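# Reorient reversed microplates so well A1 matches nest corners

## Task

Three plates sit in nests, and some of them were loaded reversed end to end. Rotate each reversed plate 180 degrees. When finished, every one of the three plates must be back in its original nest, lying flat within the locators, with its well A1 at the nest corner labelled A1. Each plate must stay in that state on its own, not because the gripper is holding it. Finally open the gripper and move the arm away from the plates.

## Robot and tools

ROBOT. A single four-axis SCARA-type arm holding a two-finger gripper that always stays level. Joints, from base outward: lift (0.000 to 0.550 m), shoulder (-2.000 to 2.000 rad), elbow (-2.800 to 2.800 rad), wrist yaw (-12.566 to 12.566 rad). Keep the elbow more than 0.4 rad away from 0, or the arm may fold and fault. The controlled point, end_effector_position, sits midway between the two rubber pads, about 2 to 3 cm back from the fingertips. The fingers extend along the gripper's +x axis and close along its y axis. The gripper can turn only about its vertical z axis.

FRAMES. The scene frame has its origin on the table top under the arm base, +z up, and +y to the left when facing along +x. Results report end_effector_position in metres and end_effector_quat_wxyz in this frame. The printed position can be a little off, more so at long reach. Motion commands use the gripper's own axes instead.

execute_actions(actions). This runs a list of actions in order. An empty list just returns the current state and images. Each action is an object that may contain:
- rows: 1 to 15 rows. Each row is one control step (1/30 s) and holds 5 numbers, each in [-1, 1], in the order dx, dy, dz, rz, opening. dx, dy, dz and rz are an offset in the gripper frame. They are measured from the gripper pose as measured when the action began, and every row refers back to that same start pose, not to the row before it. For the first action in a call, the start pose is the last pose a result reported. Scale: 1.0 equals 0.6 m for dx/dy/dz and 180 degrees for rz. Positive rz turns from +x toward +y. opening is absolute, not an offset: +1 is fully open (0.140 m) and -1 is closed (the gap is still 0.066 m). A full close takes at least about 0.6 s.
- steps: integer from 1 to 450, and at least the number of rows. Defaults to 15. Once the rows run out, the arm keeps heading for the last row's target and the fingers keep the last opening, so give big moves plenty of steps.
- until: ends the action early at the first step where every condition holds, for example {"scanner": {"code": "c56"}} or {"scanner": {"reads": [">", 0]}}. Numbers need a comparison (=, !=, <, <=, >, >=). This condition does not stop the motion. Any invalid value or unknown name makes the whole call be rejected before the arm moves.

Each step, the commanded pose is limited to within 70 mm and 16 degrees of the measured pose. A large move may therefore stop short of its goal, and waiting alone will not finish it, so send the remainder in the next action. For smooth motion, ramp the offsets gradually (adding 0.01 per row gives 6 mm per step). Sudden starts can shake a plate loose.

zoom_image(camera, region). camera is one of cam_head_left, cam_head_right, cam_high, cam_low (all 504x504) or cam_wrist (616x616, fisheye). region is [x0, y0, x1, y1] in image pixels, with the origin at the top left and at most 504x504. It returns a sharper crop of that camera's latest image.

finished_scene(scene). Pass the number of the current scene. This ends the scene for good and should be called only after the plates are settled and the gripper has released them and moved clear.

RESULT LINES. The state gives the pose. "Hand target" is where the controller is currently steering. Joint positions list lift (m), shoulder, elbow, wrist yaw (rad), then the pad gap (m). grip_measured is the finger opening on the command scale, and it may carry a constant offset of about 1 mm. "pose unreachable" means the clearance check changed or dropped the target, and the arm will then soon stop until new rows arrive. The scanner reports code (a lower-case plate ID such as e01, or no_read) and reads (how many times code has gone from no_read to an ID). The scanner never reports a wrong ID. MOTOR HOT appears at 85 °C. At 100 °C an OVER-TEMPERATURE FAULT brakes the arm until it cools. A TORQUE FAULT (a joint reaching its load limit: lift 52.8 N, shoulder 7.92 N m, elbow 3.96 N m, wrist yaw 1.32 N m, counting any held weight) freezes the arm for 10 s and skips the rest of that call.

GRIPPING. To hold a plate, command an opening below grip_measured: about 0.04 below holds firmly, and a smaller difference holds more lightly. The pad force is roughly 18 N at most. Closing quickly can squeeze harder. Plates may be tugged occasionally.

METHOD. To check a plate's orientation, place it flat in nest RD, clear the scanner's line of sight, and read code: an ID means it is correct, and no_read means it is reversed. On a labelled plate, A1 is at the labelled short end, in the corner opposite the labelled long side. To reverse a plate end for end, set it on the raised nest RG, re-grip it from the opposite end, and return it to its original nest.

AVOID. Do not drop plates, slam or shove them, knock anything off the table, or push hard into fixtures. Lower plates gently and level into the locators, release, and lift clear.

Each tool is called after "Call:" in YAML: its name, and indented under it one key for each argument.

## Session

Call:
execute_actions:
  actions: []

Scene clock: 0.00 s.
end_effector_position=(+0.3696, -0.3827, +0.1612) grip_measured=+0.98 end_effector_quat_wxyz=(+0.954, +0.000, +0.000, +0.299)
Joint positions: [ 0.156 -0.991  2.25  -0.651  0.139]
Hand target: +0.370, -0.383, +0.161; +0.954, +0.000, +0.000, +0.299
scanner: code=no_read reads=0
camera_calibration (this result's frames):
cam_wrist: T_world_to_cam=[[0.574395, -0.818577, 0.001389, -0.516446], [-0.495172, -0.348813, -0.795697, 0.165226], [0.651824, 0.456357, -0.605693, 0.12648], [0, 0, 0, 1]] pos_world=[0.296017, -0.422838, 0.208795]

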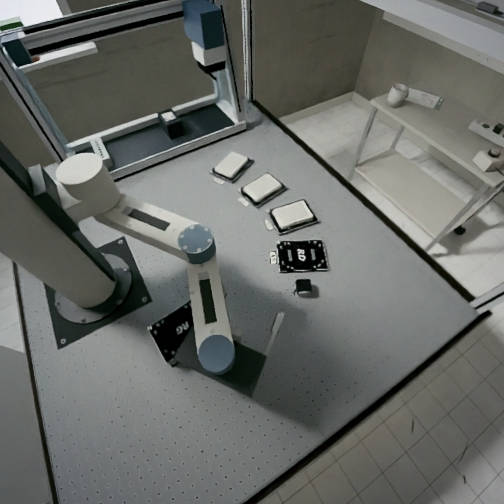

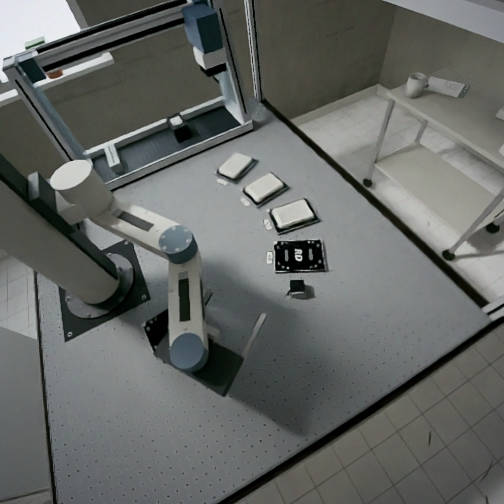

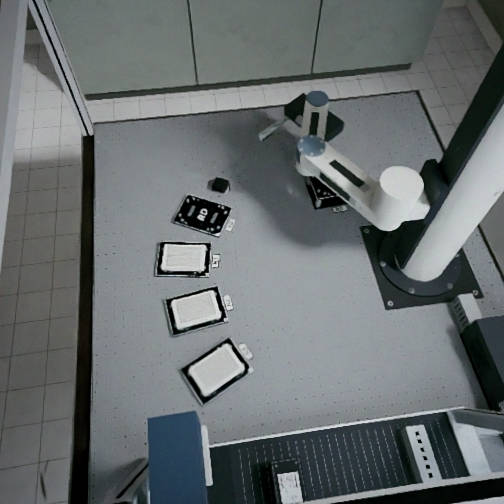

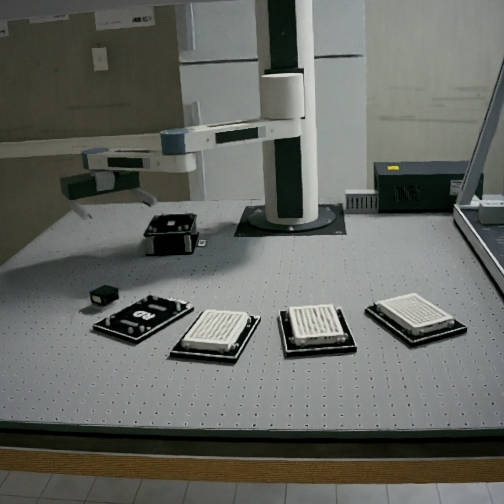

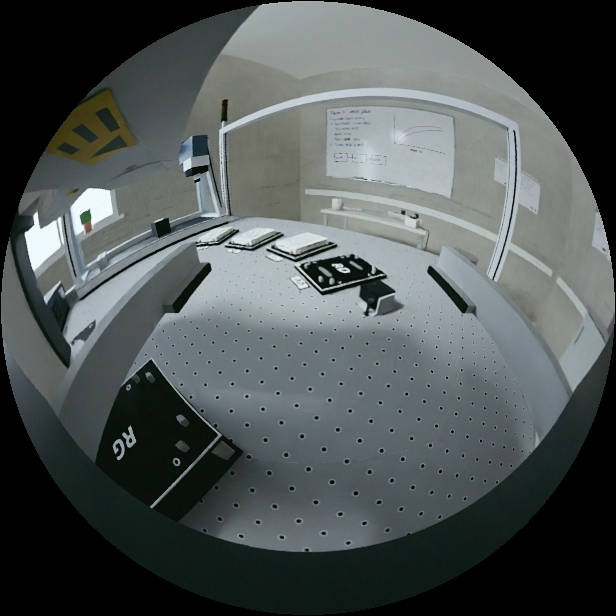

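Call:
zoom_image:
  camera: "cam_low"
  region: [355, 280, 475, 360]

Call:
zoom_image:
  camera: "cam_low"
  region: [260, 290, 380, 370]

Call:
zoom_image:
  camera: "cam_low"
  region: [160, 295, 280, 375]

Call:
zoom_image:
  camera: "cam_low"
  region: [120, 195, 240, 275]

Region (355, 280, 475, 360) of cam_low's 504x504 image, scaled by 4.200, with more detail than that image has.

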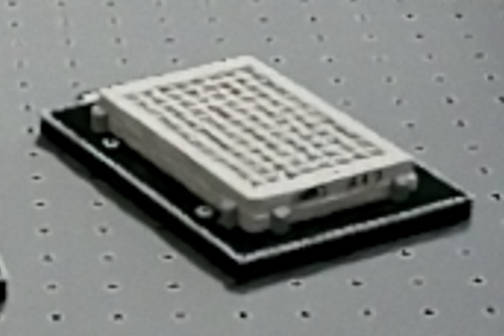

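Region (260, 290, 380, 370) of cam_low's 504x504 image, scaled by 4.200, with more detail than that image has.

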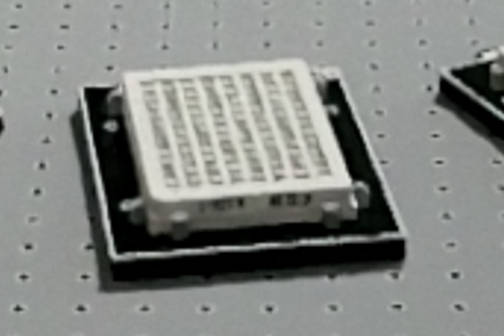

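Region (160, 295, 280, 375) of cam_low's 504x504 image, scaled by 4.200, with more detail than that image has.

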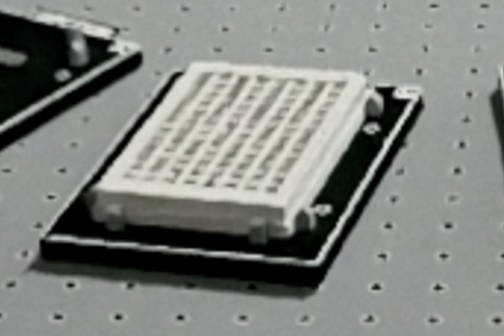

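Region (120, 195, 240, 275) of cam_low's 504x504 image, scaled by 4.200, with more detail than that image has.

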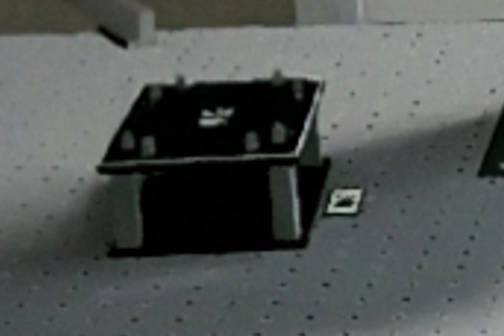

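Call:
zoom_image:
  camera: "cam_high"
  region: [170, 325, 270, 415]

Call:
zoom_image:
  camera: "cam_high"
  region: [150, 270, 250, 350]

Call:
zoom_image:
  camera: "cam_high"
  region: [280, 150, 380, 230]

Call:
zoom_image:
  camera: "cam_wrist"
  region: [80, 340, 280, 540]

Region (170, 325, 270, 415) of cam_high's 504x504 image, scaled by 5.040, with more detail than that image has; it fills the top 454 rows of this view, and the rest is white.

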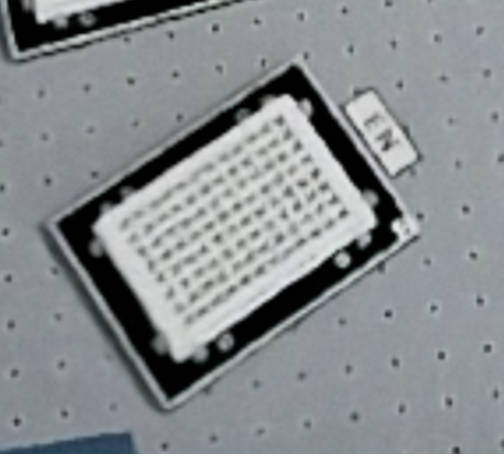

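Region (150, 270, 250, 350) of cam_high's 504x504 image, scaled by 5.040, with more detail than that image has; it fills the top 403 rows of this view, and the rest is white.

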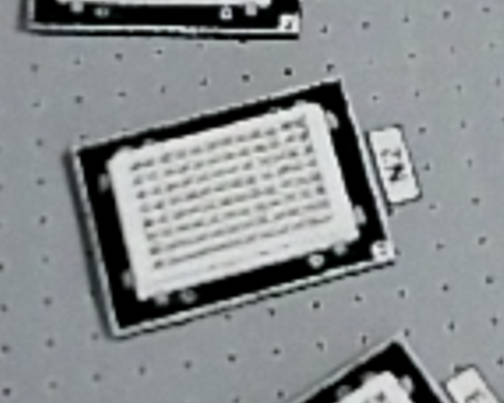

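Region (280, 150, 380, 230) of cam_high's 504x504 image, scaled by 5.040, with more detail than that image has; it fills the top 403 rows of this view, and the rest is white.

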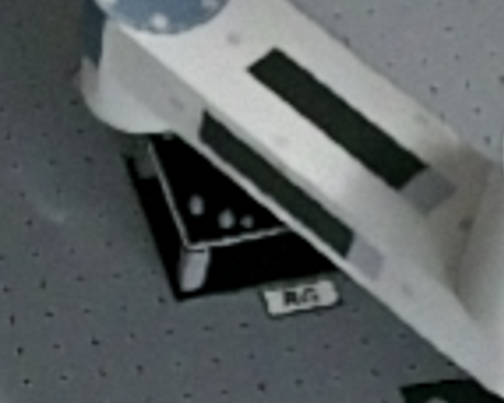

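Region (80, 340, 280, 540) of cam_wrist's 616x616 image, scaled by 2.520, with more detail than that image has.

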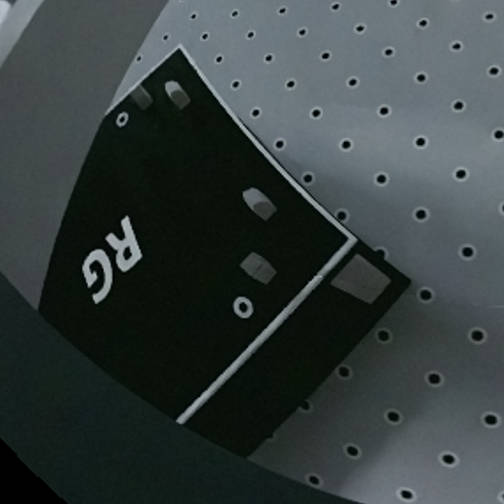

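Call:
zoom_image:
  camera: "cam_wrist"
  region: [185, 210, 345, 290]

Call:
zoom_image:
  camera: "cam_head_left"
  region: [135, 285, 235, 385]

Call:
zoom_image:
  camera: "cam_head_left"
  region: [200, 140, 340, 250]

Region (185, 210, 345, 290) of cam_wrist's 616x616 image, scaled by 3.150, with more detail than that image has.

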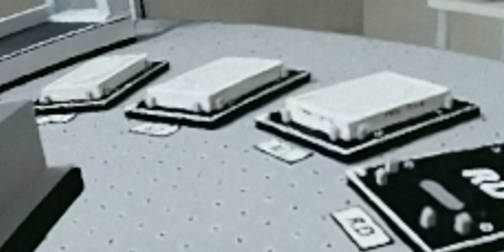

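Region (135, 285, 235, 385) of cam_head_left's 504x504 image, scaled by 5.040, with more detail than that image has.

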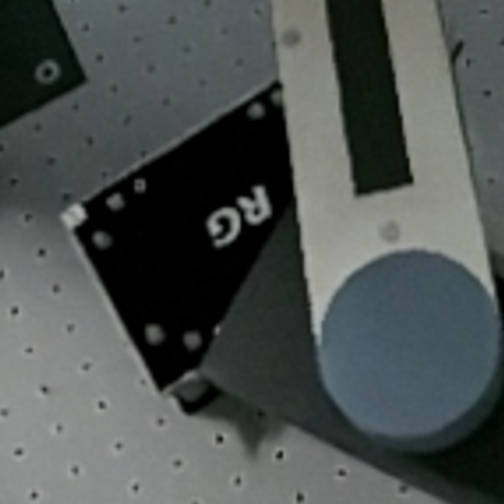

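Region (200, 140, 340, 250) of cam_head_left's 504x504 image, scaled by 3.600, with more detail than that image has; it fills the top 396 rows of this view, and the rest is white.

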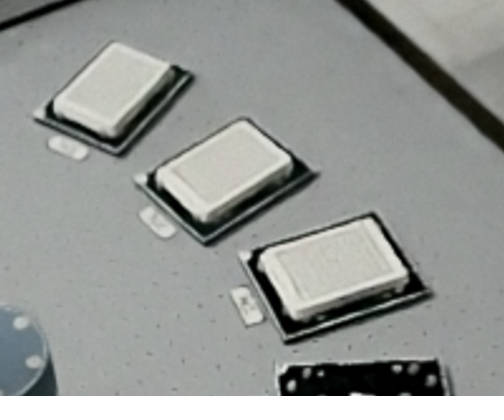

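Call:
zoom_image:
  camera: "cam_wrist"
  region: [160, 400, 230, 470]

Call:
zoom_image:
  camera: "cam_wrist"
  region: [110, 345, 180, 415]

Region (160, 400, 230, 470) of cam_wrist's 616x616 image, scaled by 7.200, with more detail than that image has.

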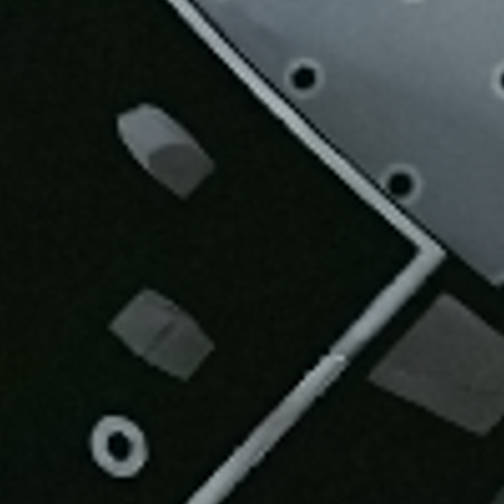

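Region (110, 345, 180, 415) of cam_wrist's 616x616 image, scaled by 7.200, with more detail than that image has.

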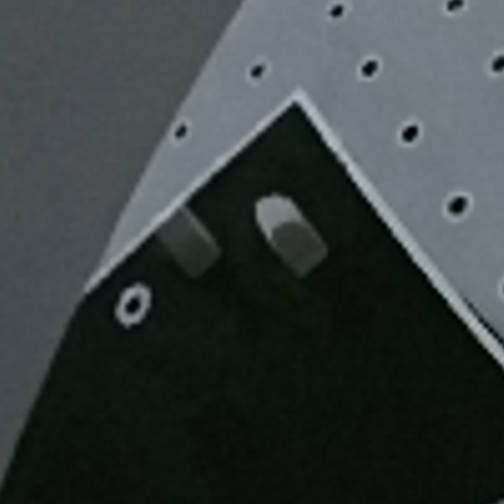

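Call:
execute_actions:
  actions:
    - {"rows": [[0.03,0.0105,-0.005,-0.005,0.8],[0.07,0.0245,-0.012,-0.012,0.6],[0.12,0.042,-0.022,-0.02,0.4],[0.88933,0.3113,-0.16867,-0.14351,0.2],[0.88933,0.3113,-0.16867,-0.14351,0.0],[0.88933,0.3113,-0.16867,-0.14351,-0.1]], "steps": 42}

Scene clock: 121.40 s.
end_effector_position=(+0.6003, -0.0206, +0.0803) grip_measured=-0.10 end_effector_quat_wxyz=(+0.996, +0.000, +0.000, +0.088)
Joint positions: [ 0.075  0.711  1.179 -1.713  0.099]
Hand target: +0.627, +0.023, +0.072; +0.995, +0.000, +0.000, +0.099
Off the commanded pose: 0.140 m, 1 deg; position clipped at the last step of the last action.
scanner: code=no_read reads=0
camera_calibration (this result's frames):
cam_wrist: T_world_to_cam=[[0.179571, -0.983744, 0.001389, -0.118796], [-0.595649, -0.109852, -0.795697, 0.406693], [0.782915, 0.142057, -0.605693, -0.323355], [0, 0, 0, 1]] pos_world=[0.516738, -0.0262537, 0.127916]

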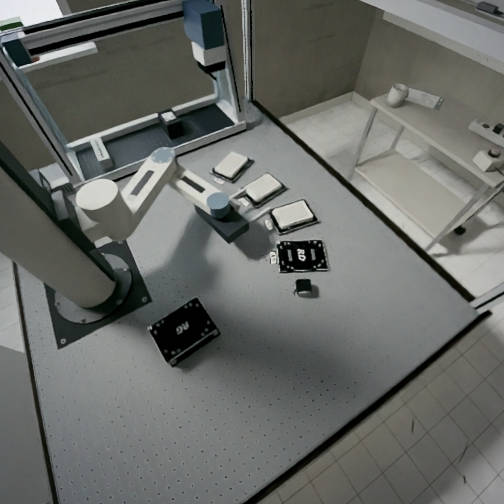

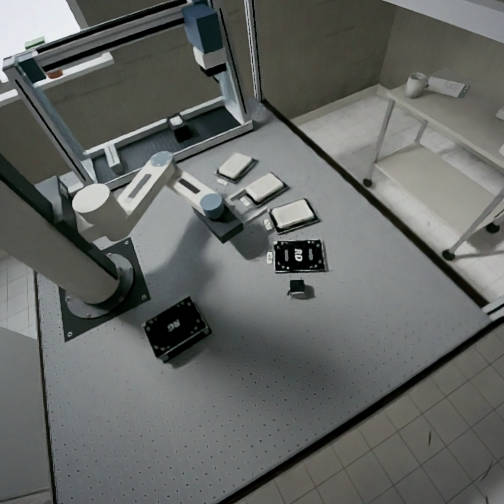

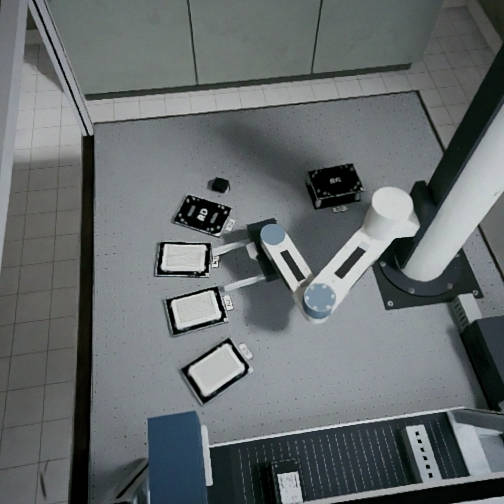

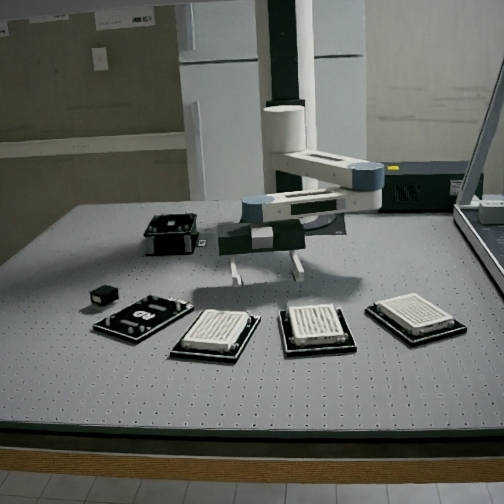

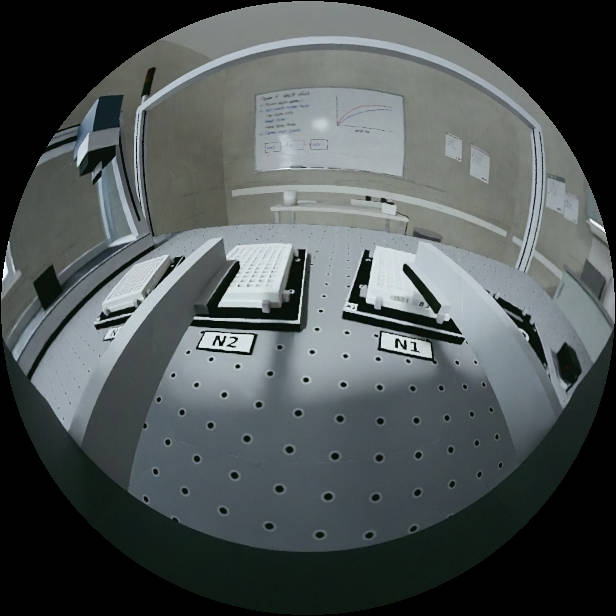

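Refreshing at rest to measure N2 from the wrist camera.

Call:
execute_actions:
  actions: []

Scene clock: 123.70 s.
end_effector_position=(+0.6271, +0.0233, +0.0724) grip_measured=-0.10 end_effector_quat_wxyz=(+0.995, +0.000, +0.000, +0.099)
Joint positions: [ 0.067  0.809  1.293 -1.903  0.099]
Hand target: +0.627, +0.023, +0.072; +0.995, +0.000, +0.000, +0.099
Off the commanded pose: 0.091 m, 2 deg; position clipped at the last step of the last action.
scanner: code=no_read reads=0
camera_calibration (this result's frames):
cam_wrist: T_world_to_cam=[[0.201533, -0.979481, 0.001389, -0.0942918], [-0.593043, -0.12315, -0.795697, 0.419846], [0.779541, 0.159535, -0.605693, -0.353613], [0, 0, 0, 1]] pos_world=[0.543645, 0.0157604, 0.12002]

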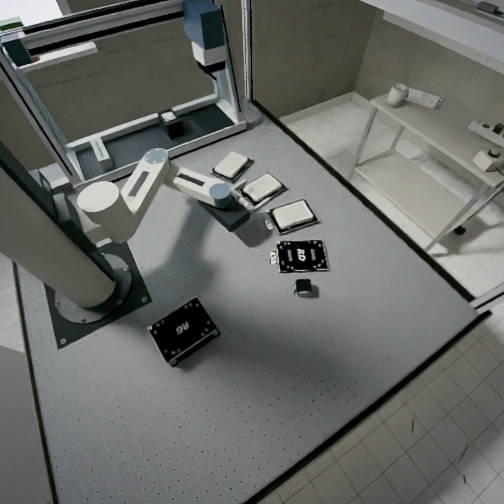

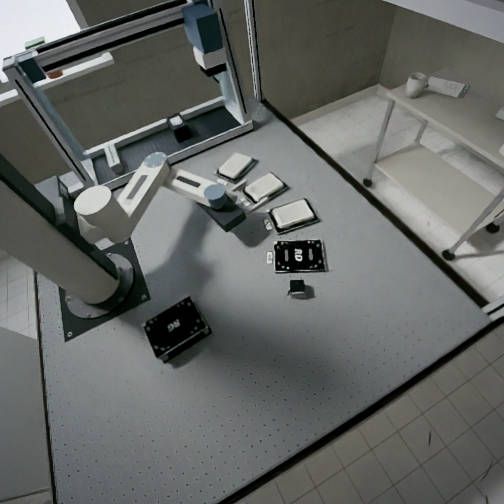

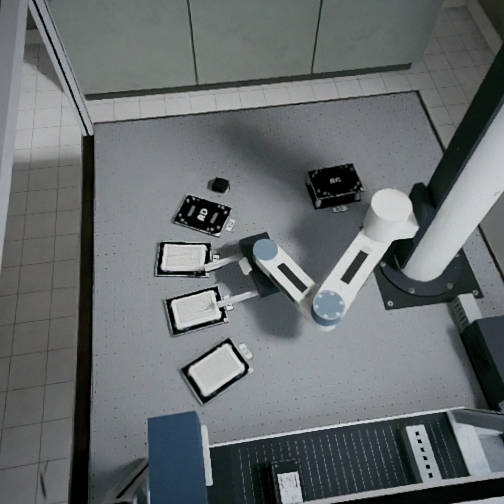

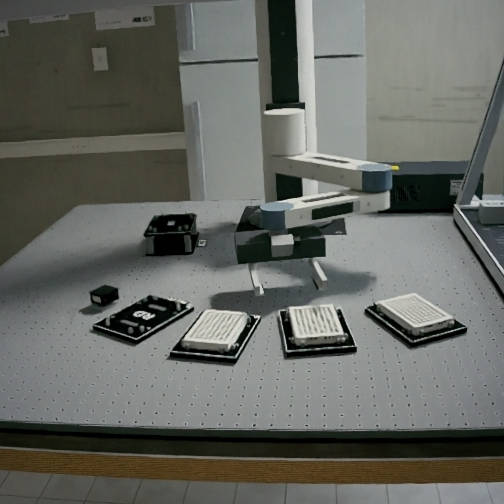

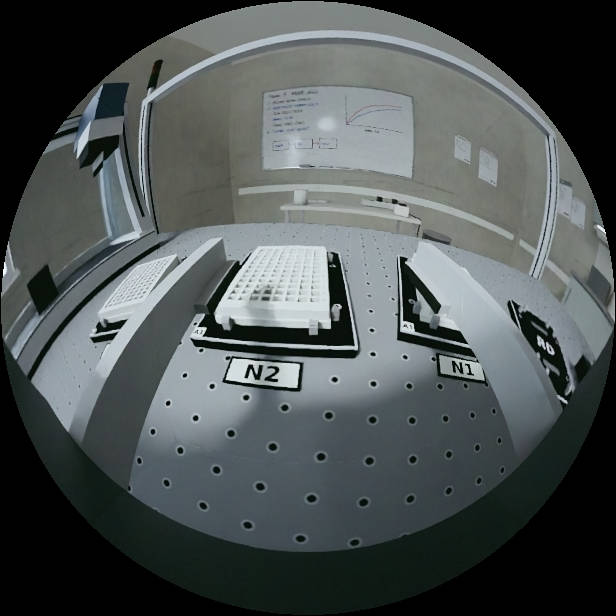

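Call:
zoom_image:
  camera: "cam_wrist"
  region: [185, 280, 285, 360]

Call:
zoom_image:
  camera: "cam_wrist"
  region: [275, 280, 375, 370]

Call:
zoom_image:
  camera: "cam_wrist"
  region: [240, 230, 360, 290]

Region (185, 280, 285, 360) of cam_wrist's 616x616 image, scaled by 5.040, with more detail than that image has; it fills the top 403 rows of this view, and the rest is white.

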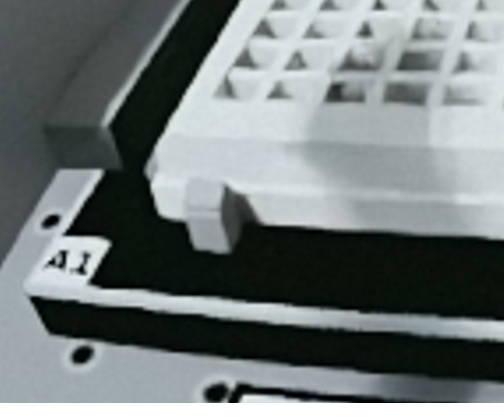

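Region (275, 280, 375, 370) of cam_wrist's 616x616 image, scaled by 5.040, with more detail than that image has; it fills the top 454 rows of this view, and the rest is white.

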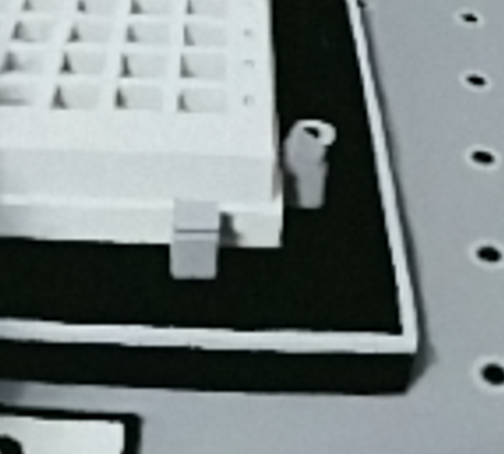

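Region (240, 230, 360, 290) of cam_wrist's 616x616 image, scaled by 4.200, with more detail than that image has.

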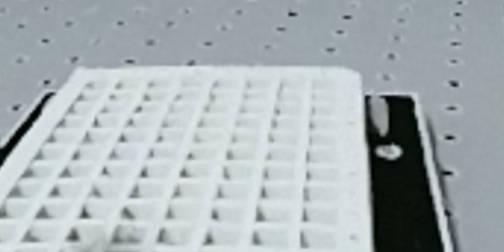

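Call:
execute_actions:
  actions:
    - {"rows": [[0.03,0.012,-0.005,-0.004,-0.15],[0.07,0.027,-0.012,-0.009,-0.2],[0.11,0.043,-0.022,-0.013,-0.25],[0.1365,0.053,-0.03,-0.01667,-0.25],[0.1365,0.053,-0.0373,-0.01667,-0.25]], "steps": 9}

Scene clock: 174.37 s.
end_effector_position=(+0.6837, +0.0770, +0.0516) grip_measured=-0.25 end_effector_quat_wxyz=(+0.996, +0.000, +0.000, +0.092)
Joint positions: [ 0.047  0.832  1.603 -2.251  0.094]
Hand target: +0.697, +0.071, +0.050; +0.997, +0.000, +0.000, +0.075
Off the commanded pose: 0.019 m, 2 deg.
scanner: code=no_read reads=0
camera_calibration (this result's frames):
cam_wrist: T_world_to_cam=[[0.186782, -0.9824, 0.001389, -0.0427869], [-0.594828, -0.114219, -0.795697, 0.444036], [0.781852, 0.147796, -0.605693, -0.419544], [0, 0, 0, 1]] pos_world=[0.600138, 0.0706903, 0.0992625]

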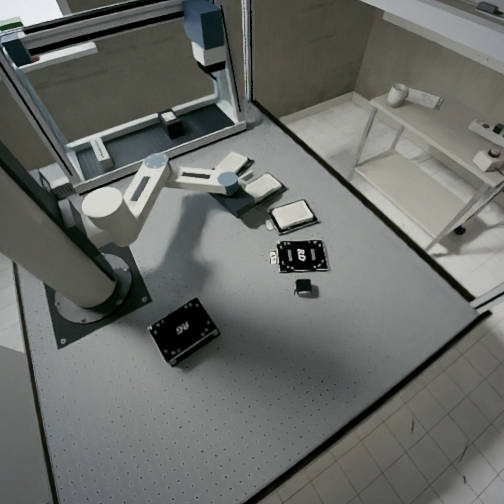

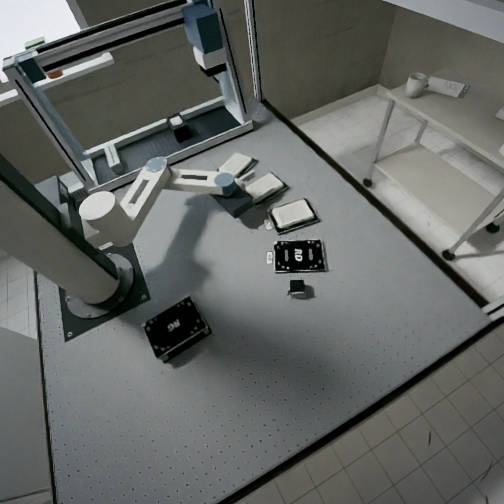

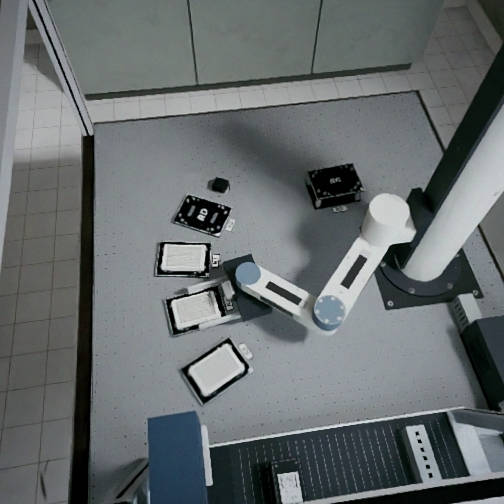

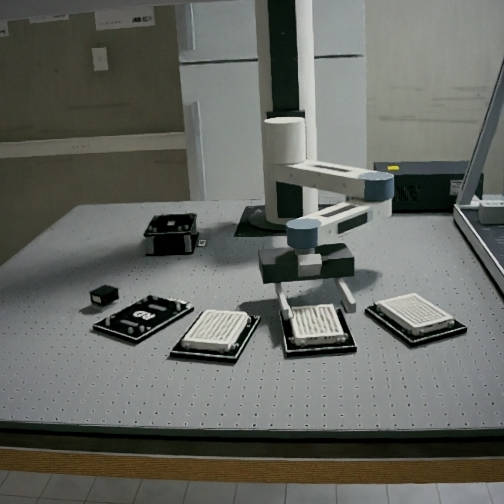

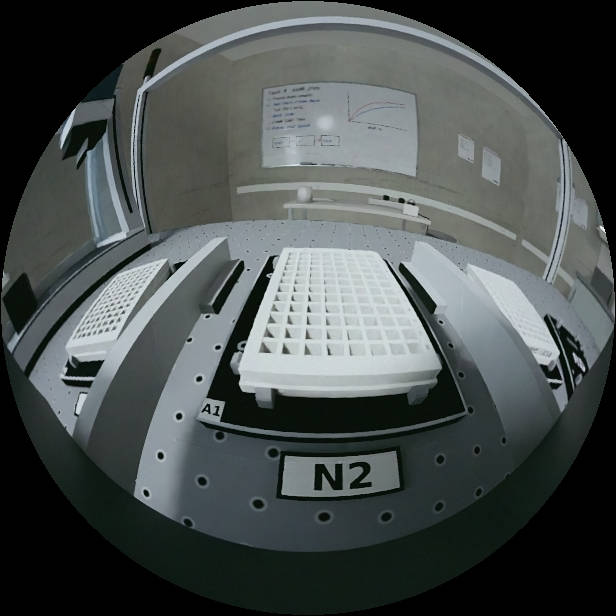

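Call:
execute_actions:
  actions: []

Call:
zoom_image:
  camera: "cam_wrist"
  region: [170, 340, 280, 450]

Call:
zoom_image:
  camera: "cam_wrist"
  region: [380, 335, 490, 445]

Call:
zoom_image:
  camera: "cam_wrist"
  region: [240, 230, 410, 300]

Scene clock: 178.47 s.
end_effector_position=(+0.6969, +0.0707, +0.0500) grip_measured=-0.25 end_effector_quat_wxyz=(+0.997, +0.000, +0.000, +0.075)
Joint positions: [ 0.045  0.795  1.671 -2.315  0.094]
Hand target: +0.697, +0.071, +0.050; +0.997, +0.000, +0.000, +0.075
Off the commanded pose: 0.004 m, 0 deg.
scanner: code=no_read reads=0
camera_calibration (this result's frames):
cam_wrist: T_world_to_cam=[[0.153831, -0.988096, 0.001389, -0.0280237], [-0.598314, -0.0942664, -0.795697, 0.450851], [0.786356, 0.121572, -0.605693, -0.431185], [0, 0, 0, 1]] pos_world=[0.613127, 0.0672299, 0.0976145]

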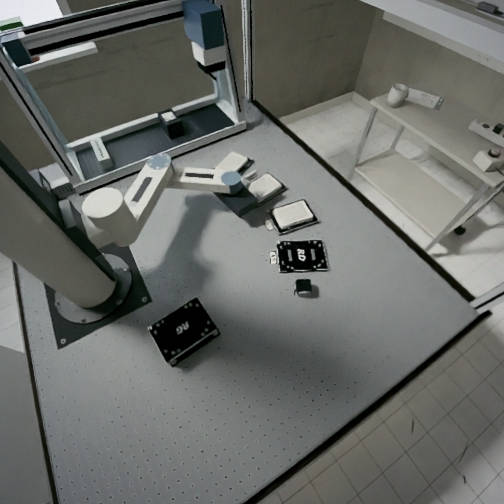

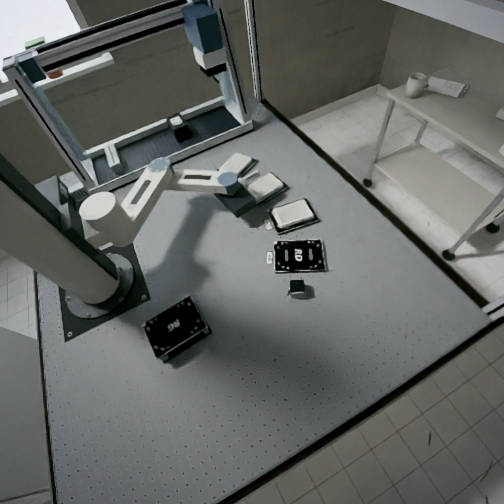

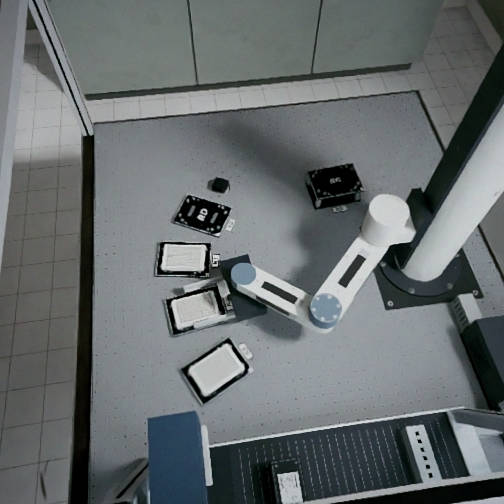

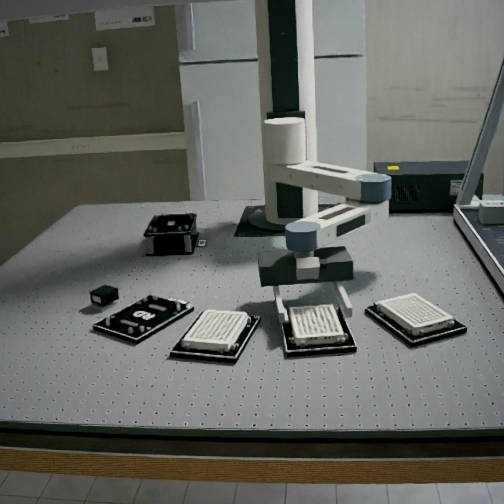

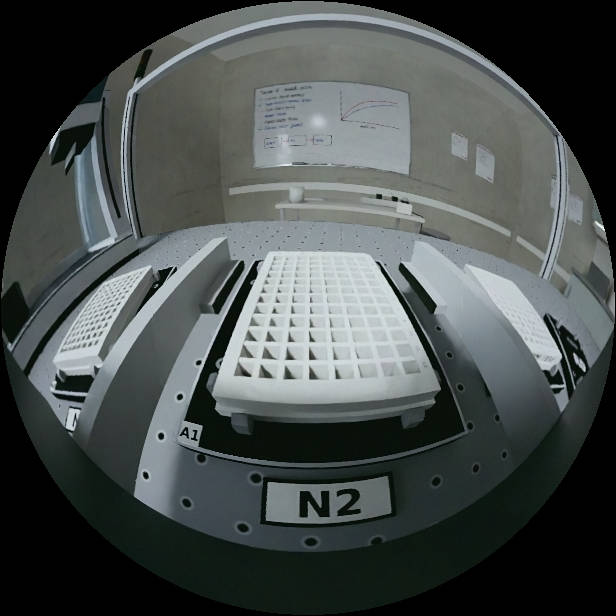

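Region (170, 340, 280, 450) of cam_wrist's 616x616 image, scaled by 4.582, with more detail than that image has.

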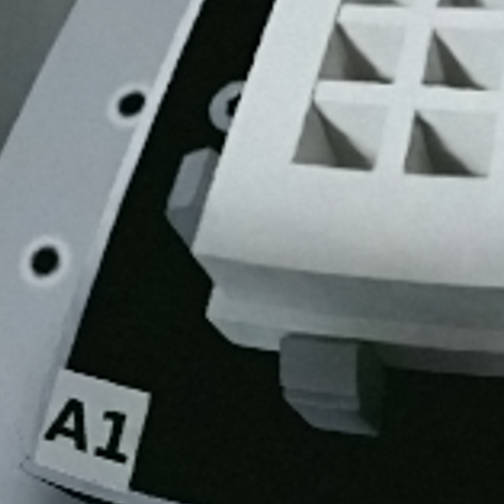

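Region (380, 335, 490, 445) of cam_wrist's 616x616 image, scaled by 4.582, with more detail than that image has.

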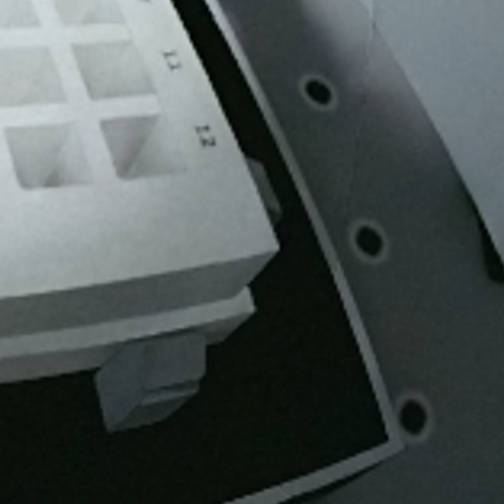

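Region (240, 230, 410, 300) of cam_wrist's 616x616 image, scaled by 2.965, with more detail than that image has; it fills the top 208 rows of this view, and the rest is white.

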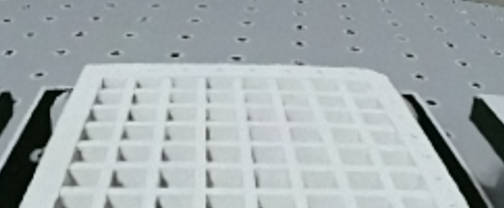

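Call:
execute_actions:
  actions:
    - {"rows": [[0.005,0.0003,-0.004,-0.0006,-0.27],[0.01033,0.0006,-0.010,-0.0012,-0.29],[0.01033,0.0006,-0.016,-0.0012,-0.31],[0.01033,0.0006,-0.020,-0.0012,-0.34],[0.01033,0.0006,-0.022,-0.0012,-0.40],[0.01033,0.0006,-0.022,-0.0012,-0.46],[0.01033,0.0006,-0.022,-0.0012,-0.52],[0.01033,0.0006,-0.022,-0.0012,-0.54],[0.01033,0.0006,-0.022,-0.0012,-0.56],[0.01033,0.0006,-0.022,-0.0012,-0.58],[0.01033,0.0006,-0.022,-0.0012,-0.60],[0.01033,0.0006,-0.022,-0.0012,-0.62],[0.01033,0.0006,-0.022,-0.0012,-0.635]], "steps": 14}

Scene clock: 192.43 s.
end_effector_position=(+0.7029, +0.0720, +0.0367) grip_measured=-0.59 end_effector_quat_wxyz=(+0.997, +0.000, +0.000, +0.073)
Joint positions: [ 0.032  0.782  1.707 -2.342  0.081]
Hand target: +0.703, +0.072, +0.037; +0.997, +0.000, +0.000, +0.073
Off the commanded pose: 0.000 m, 0 deg.
scanner: code=no_read reads=0
camera_calibration (this result's frames):
cam_wrist: T_world_to_cam=[[0.15019, -0.988656, 0.001389, -0.0250489], [-0.598657, -0.092062, -0.795697, 0.444129], [0.786799, 0.118674, -0.605693, -0.44422], [0, 0, 0, 1]] pos_world=[0.619155, 0.0688401, 0.0843657]

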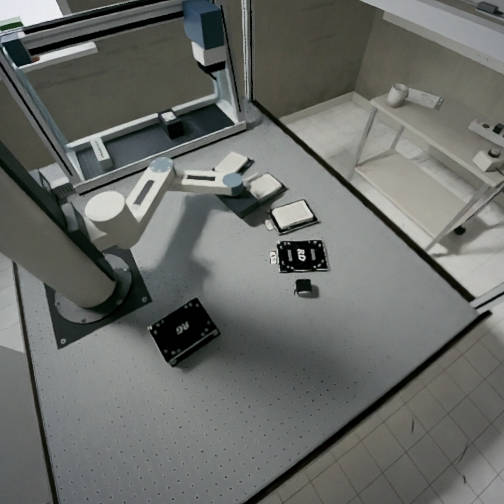

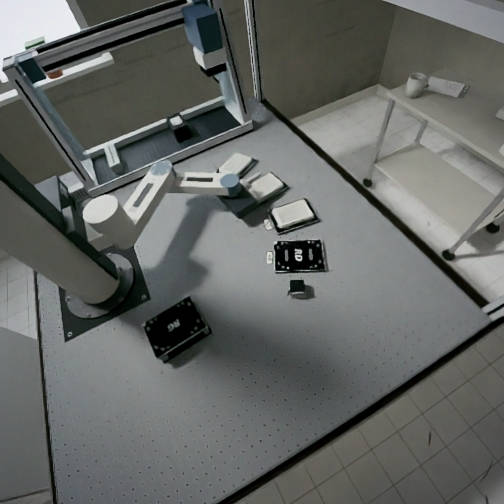

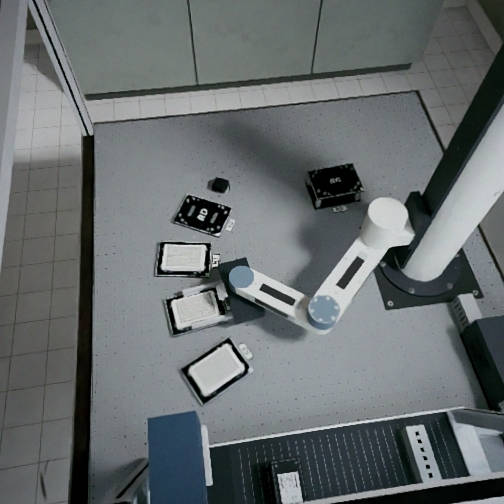

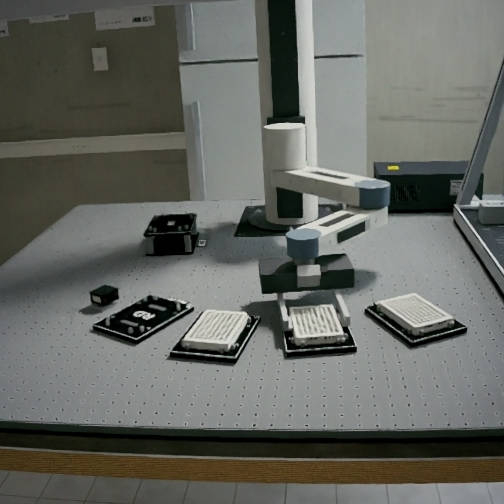

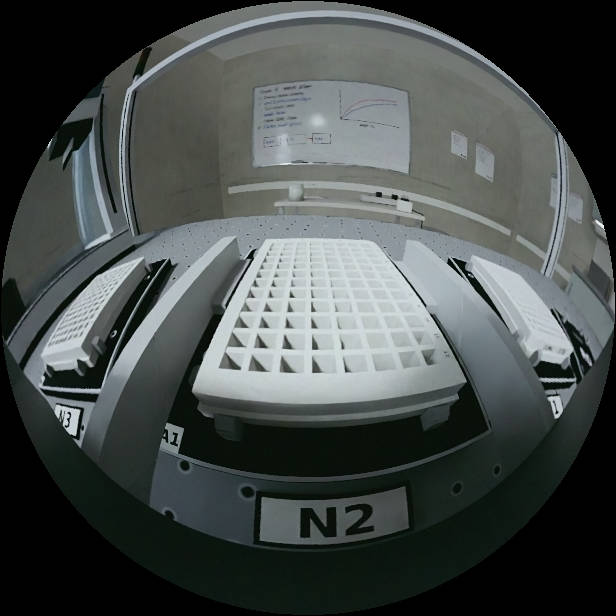

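Gripped at −0.59. Recording seated reference pixels and re-measuring RG, now visible from above.

Call:
zoom_image:
  camera: "cam_wrist"
  region: [160, 350, 270, 460]

Call:
zoom_image:
  camera: "cam_wrist"
  region: [390, 340, 500, 450]

Call:
zoom_image:
  camera: "cam_high"
  region: [295, 150, 375, 220]

Region (160, 350, 270, 460) of cam_wrist's 616x616 image, scaled by 4.582, with more detail than that image has.

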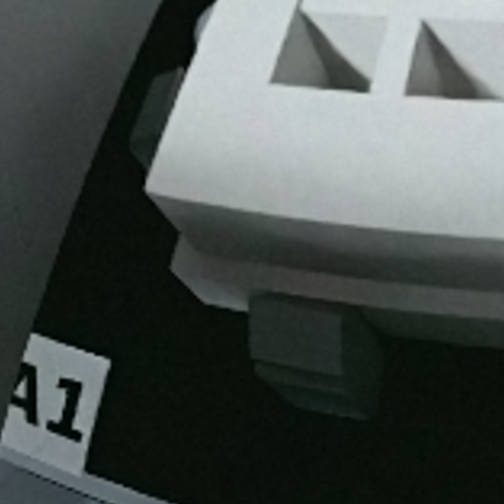

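Region (390, 340, 500, 450) of cam_wrist's 616x616 image, scaled by 4.582, with more detail than that image has.

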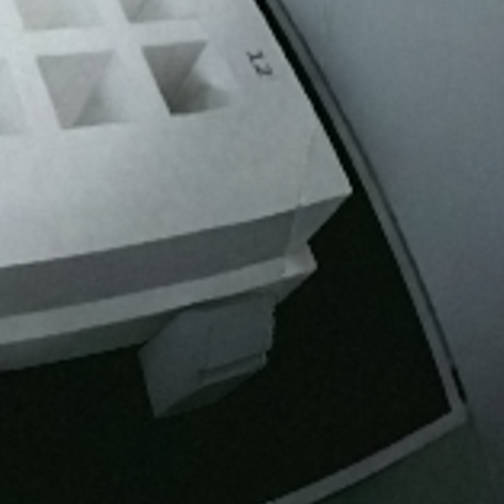

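Region (295, 150, 375, 220) of cam_high's 504x504 image, scaled by 6.300, with more detail than that image has; it fills the top 441 rows of this view, and the rest is white.

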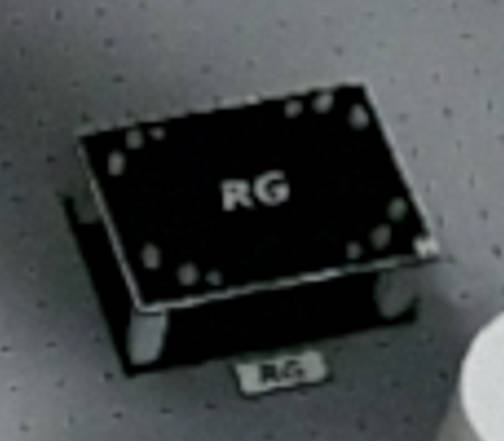

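Call:
execute_actions:
  actions:
    - {"rows": [[0,0,0.005,0,-0.635],[0,0,0.012,0,-0.635],[0,0,0.02,0,-0.635],[-0.003,0,0.03,0,-0.635],[-0.01,-0.004,0.042,0.005,-0.635],[-0.022,-0.012,0.055,0.015,-0.635],[-0.04,-0.022,0.068,0.03,-0.635],[-0.063,-0.034,0.08,0.05,-0.635],[-0.09,-0.049,0.09,0.075,-0.635],[-0.12,-0.065,0.098,0.1,-0.635],[-0.155,-0.084,0.1055,0.13,-0.635],[-0.195,-0.106,0.1055,0.17,-0.635],[-0.24,-0.13,0.1055,0.22,-0.635],[-0.3,-0.163,0.1055,0.3,-0.635],[-0.91413,-0.49763,0.1055,0.98049,-0.635]], "steps": 58}

Scene clock: 233.13 s.
end_effector_position=(+0.1910, -0.3087, +0.1000) grip_measured=-0.59 end_effector_quat_wxyz=(+0.416, +0.000, +0.000, +0.910)
Joint positions: [ 0.095 -0.765  1.931  1.118  0.081]
Hand target: +0.205, -0.305, +0.100; +0.321, +0.000, +0.000, +0.947
Off the commanded pose: 0.014 m, 54 deg; orientation clipped at the last step of the last action.
scanner: code=no_read reads=0
camera_calibration (this result's frames):
cam_wrist: T_world_to_cam=[[0.753547, 0.657393, 0.001389, 0.0682539], [0.399012, -0.455692, -0.795697, -0.149841], [-0.522453, 0.600149, -0.605693, 0.44071], [0, 0, 0, 1]] pos_world=[0.238606, -0.377643, 0.147612]

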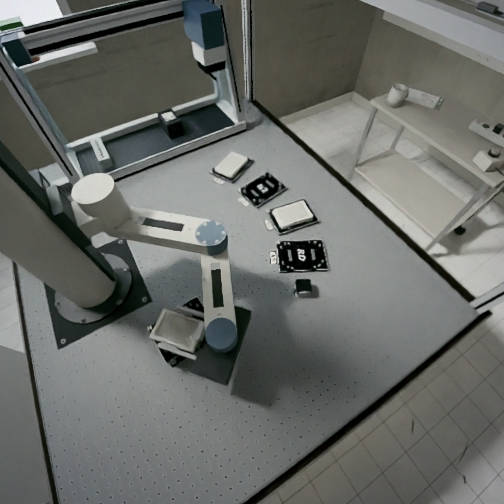

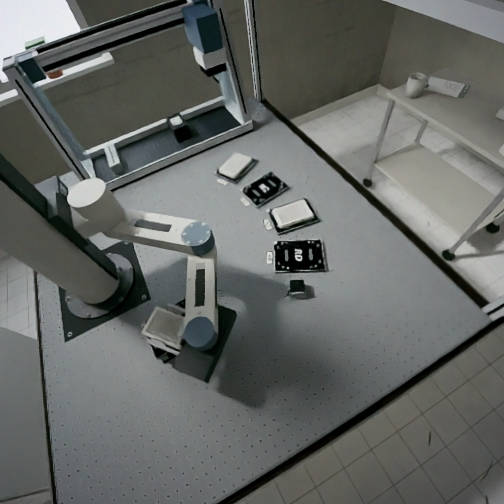

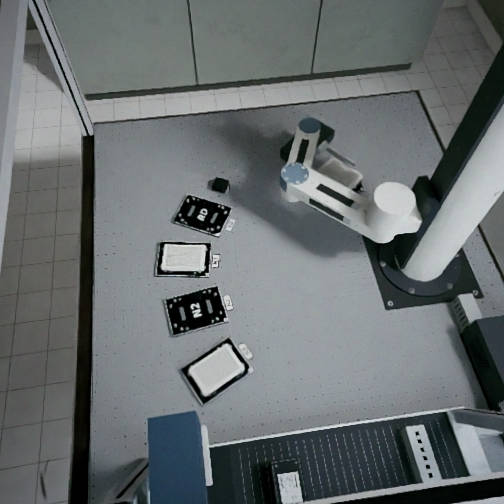

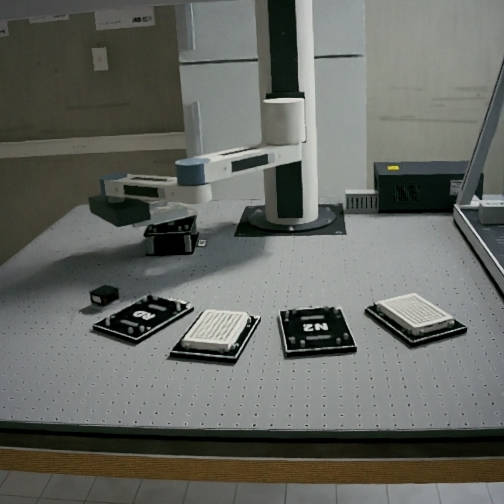

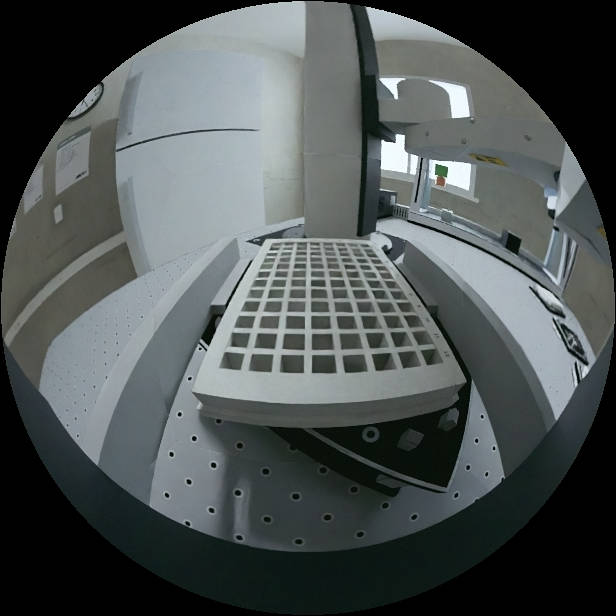

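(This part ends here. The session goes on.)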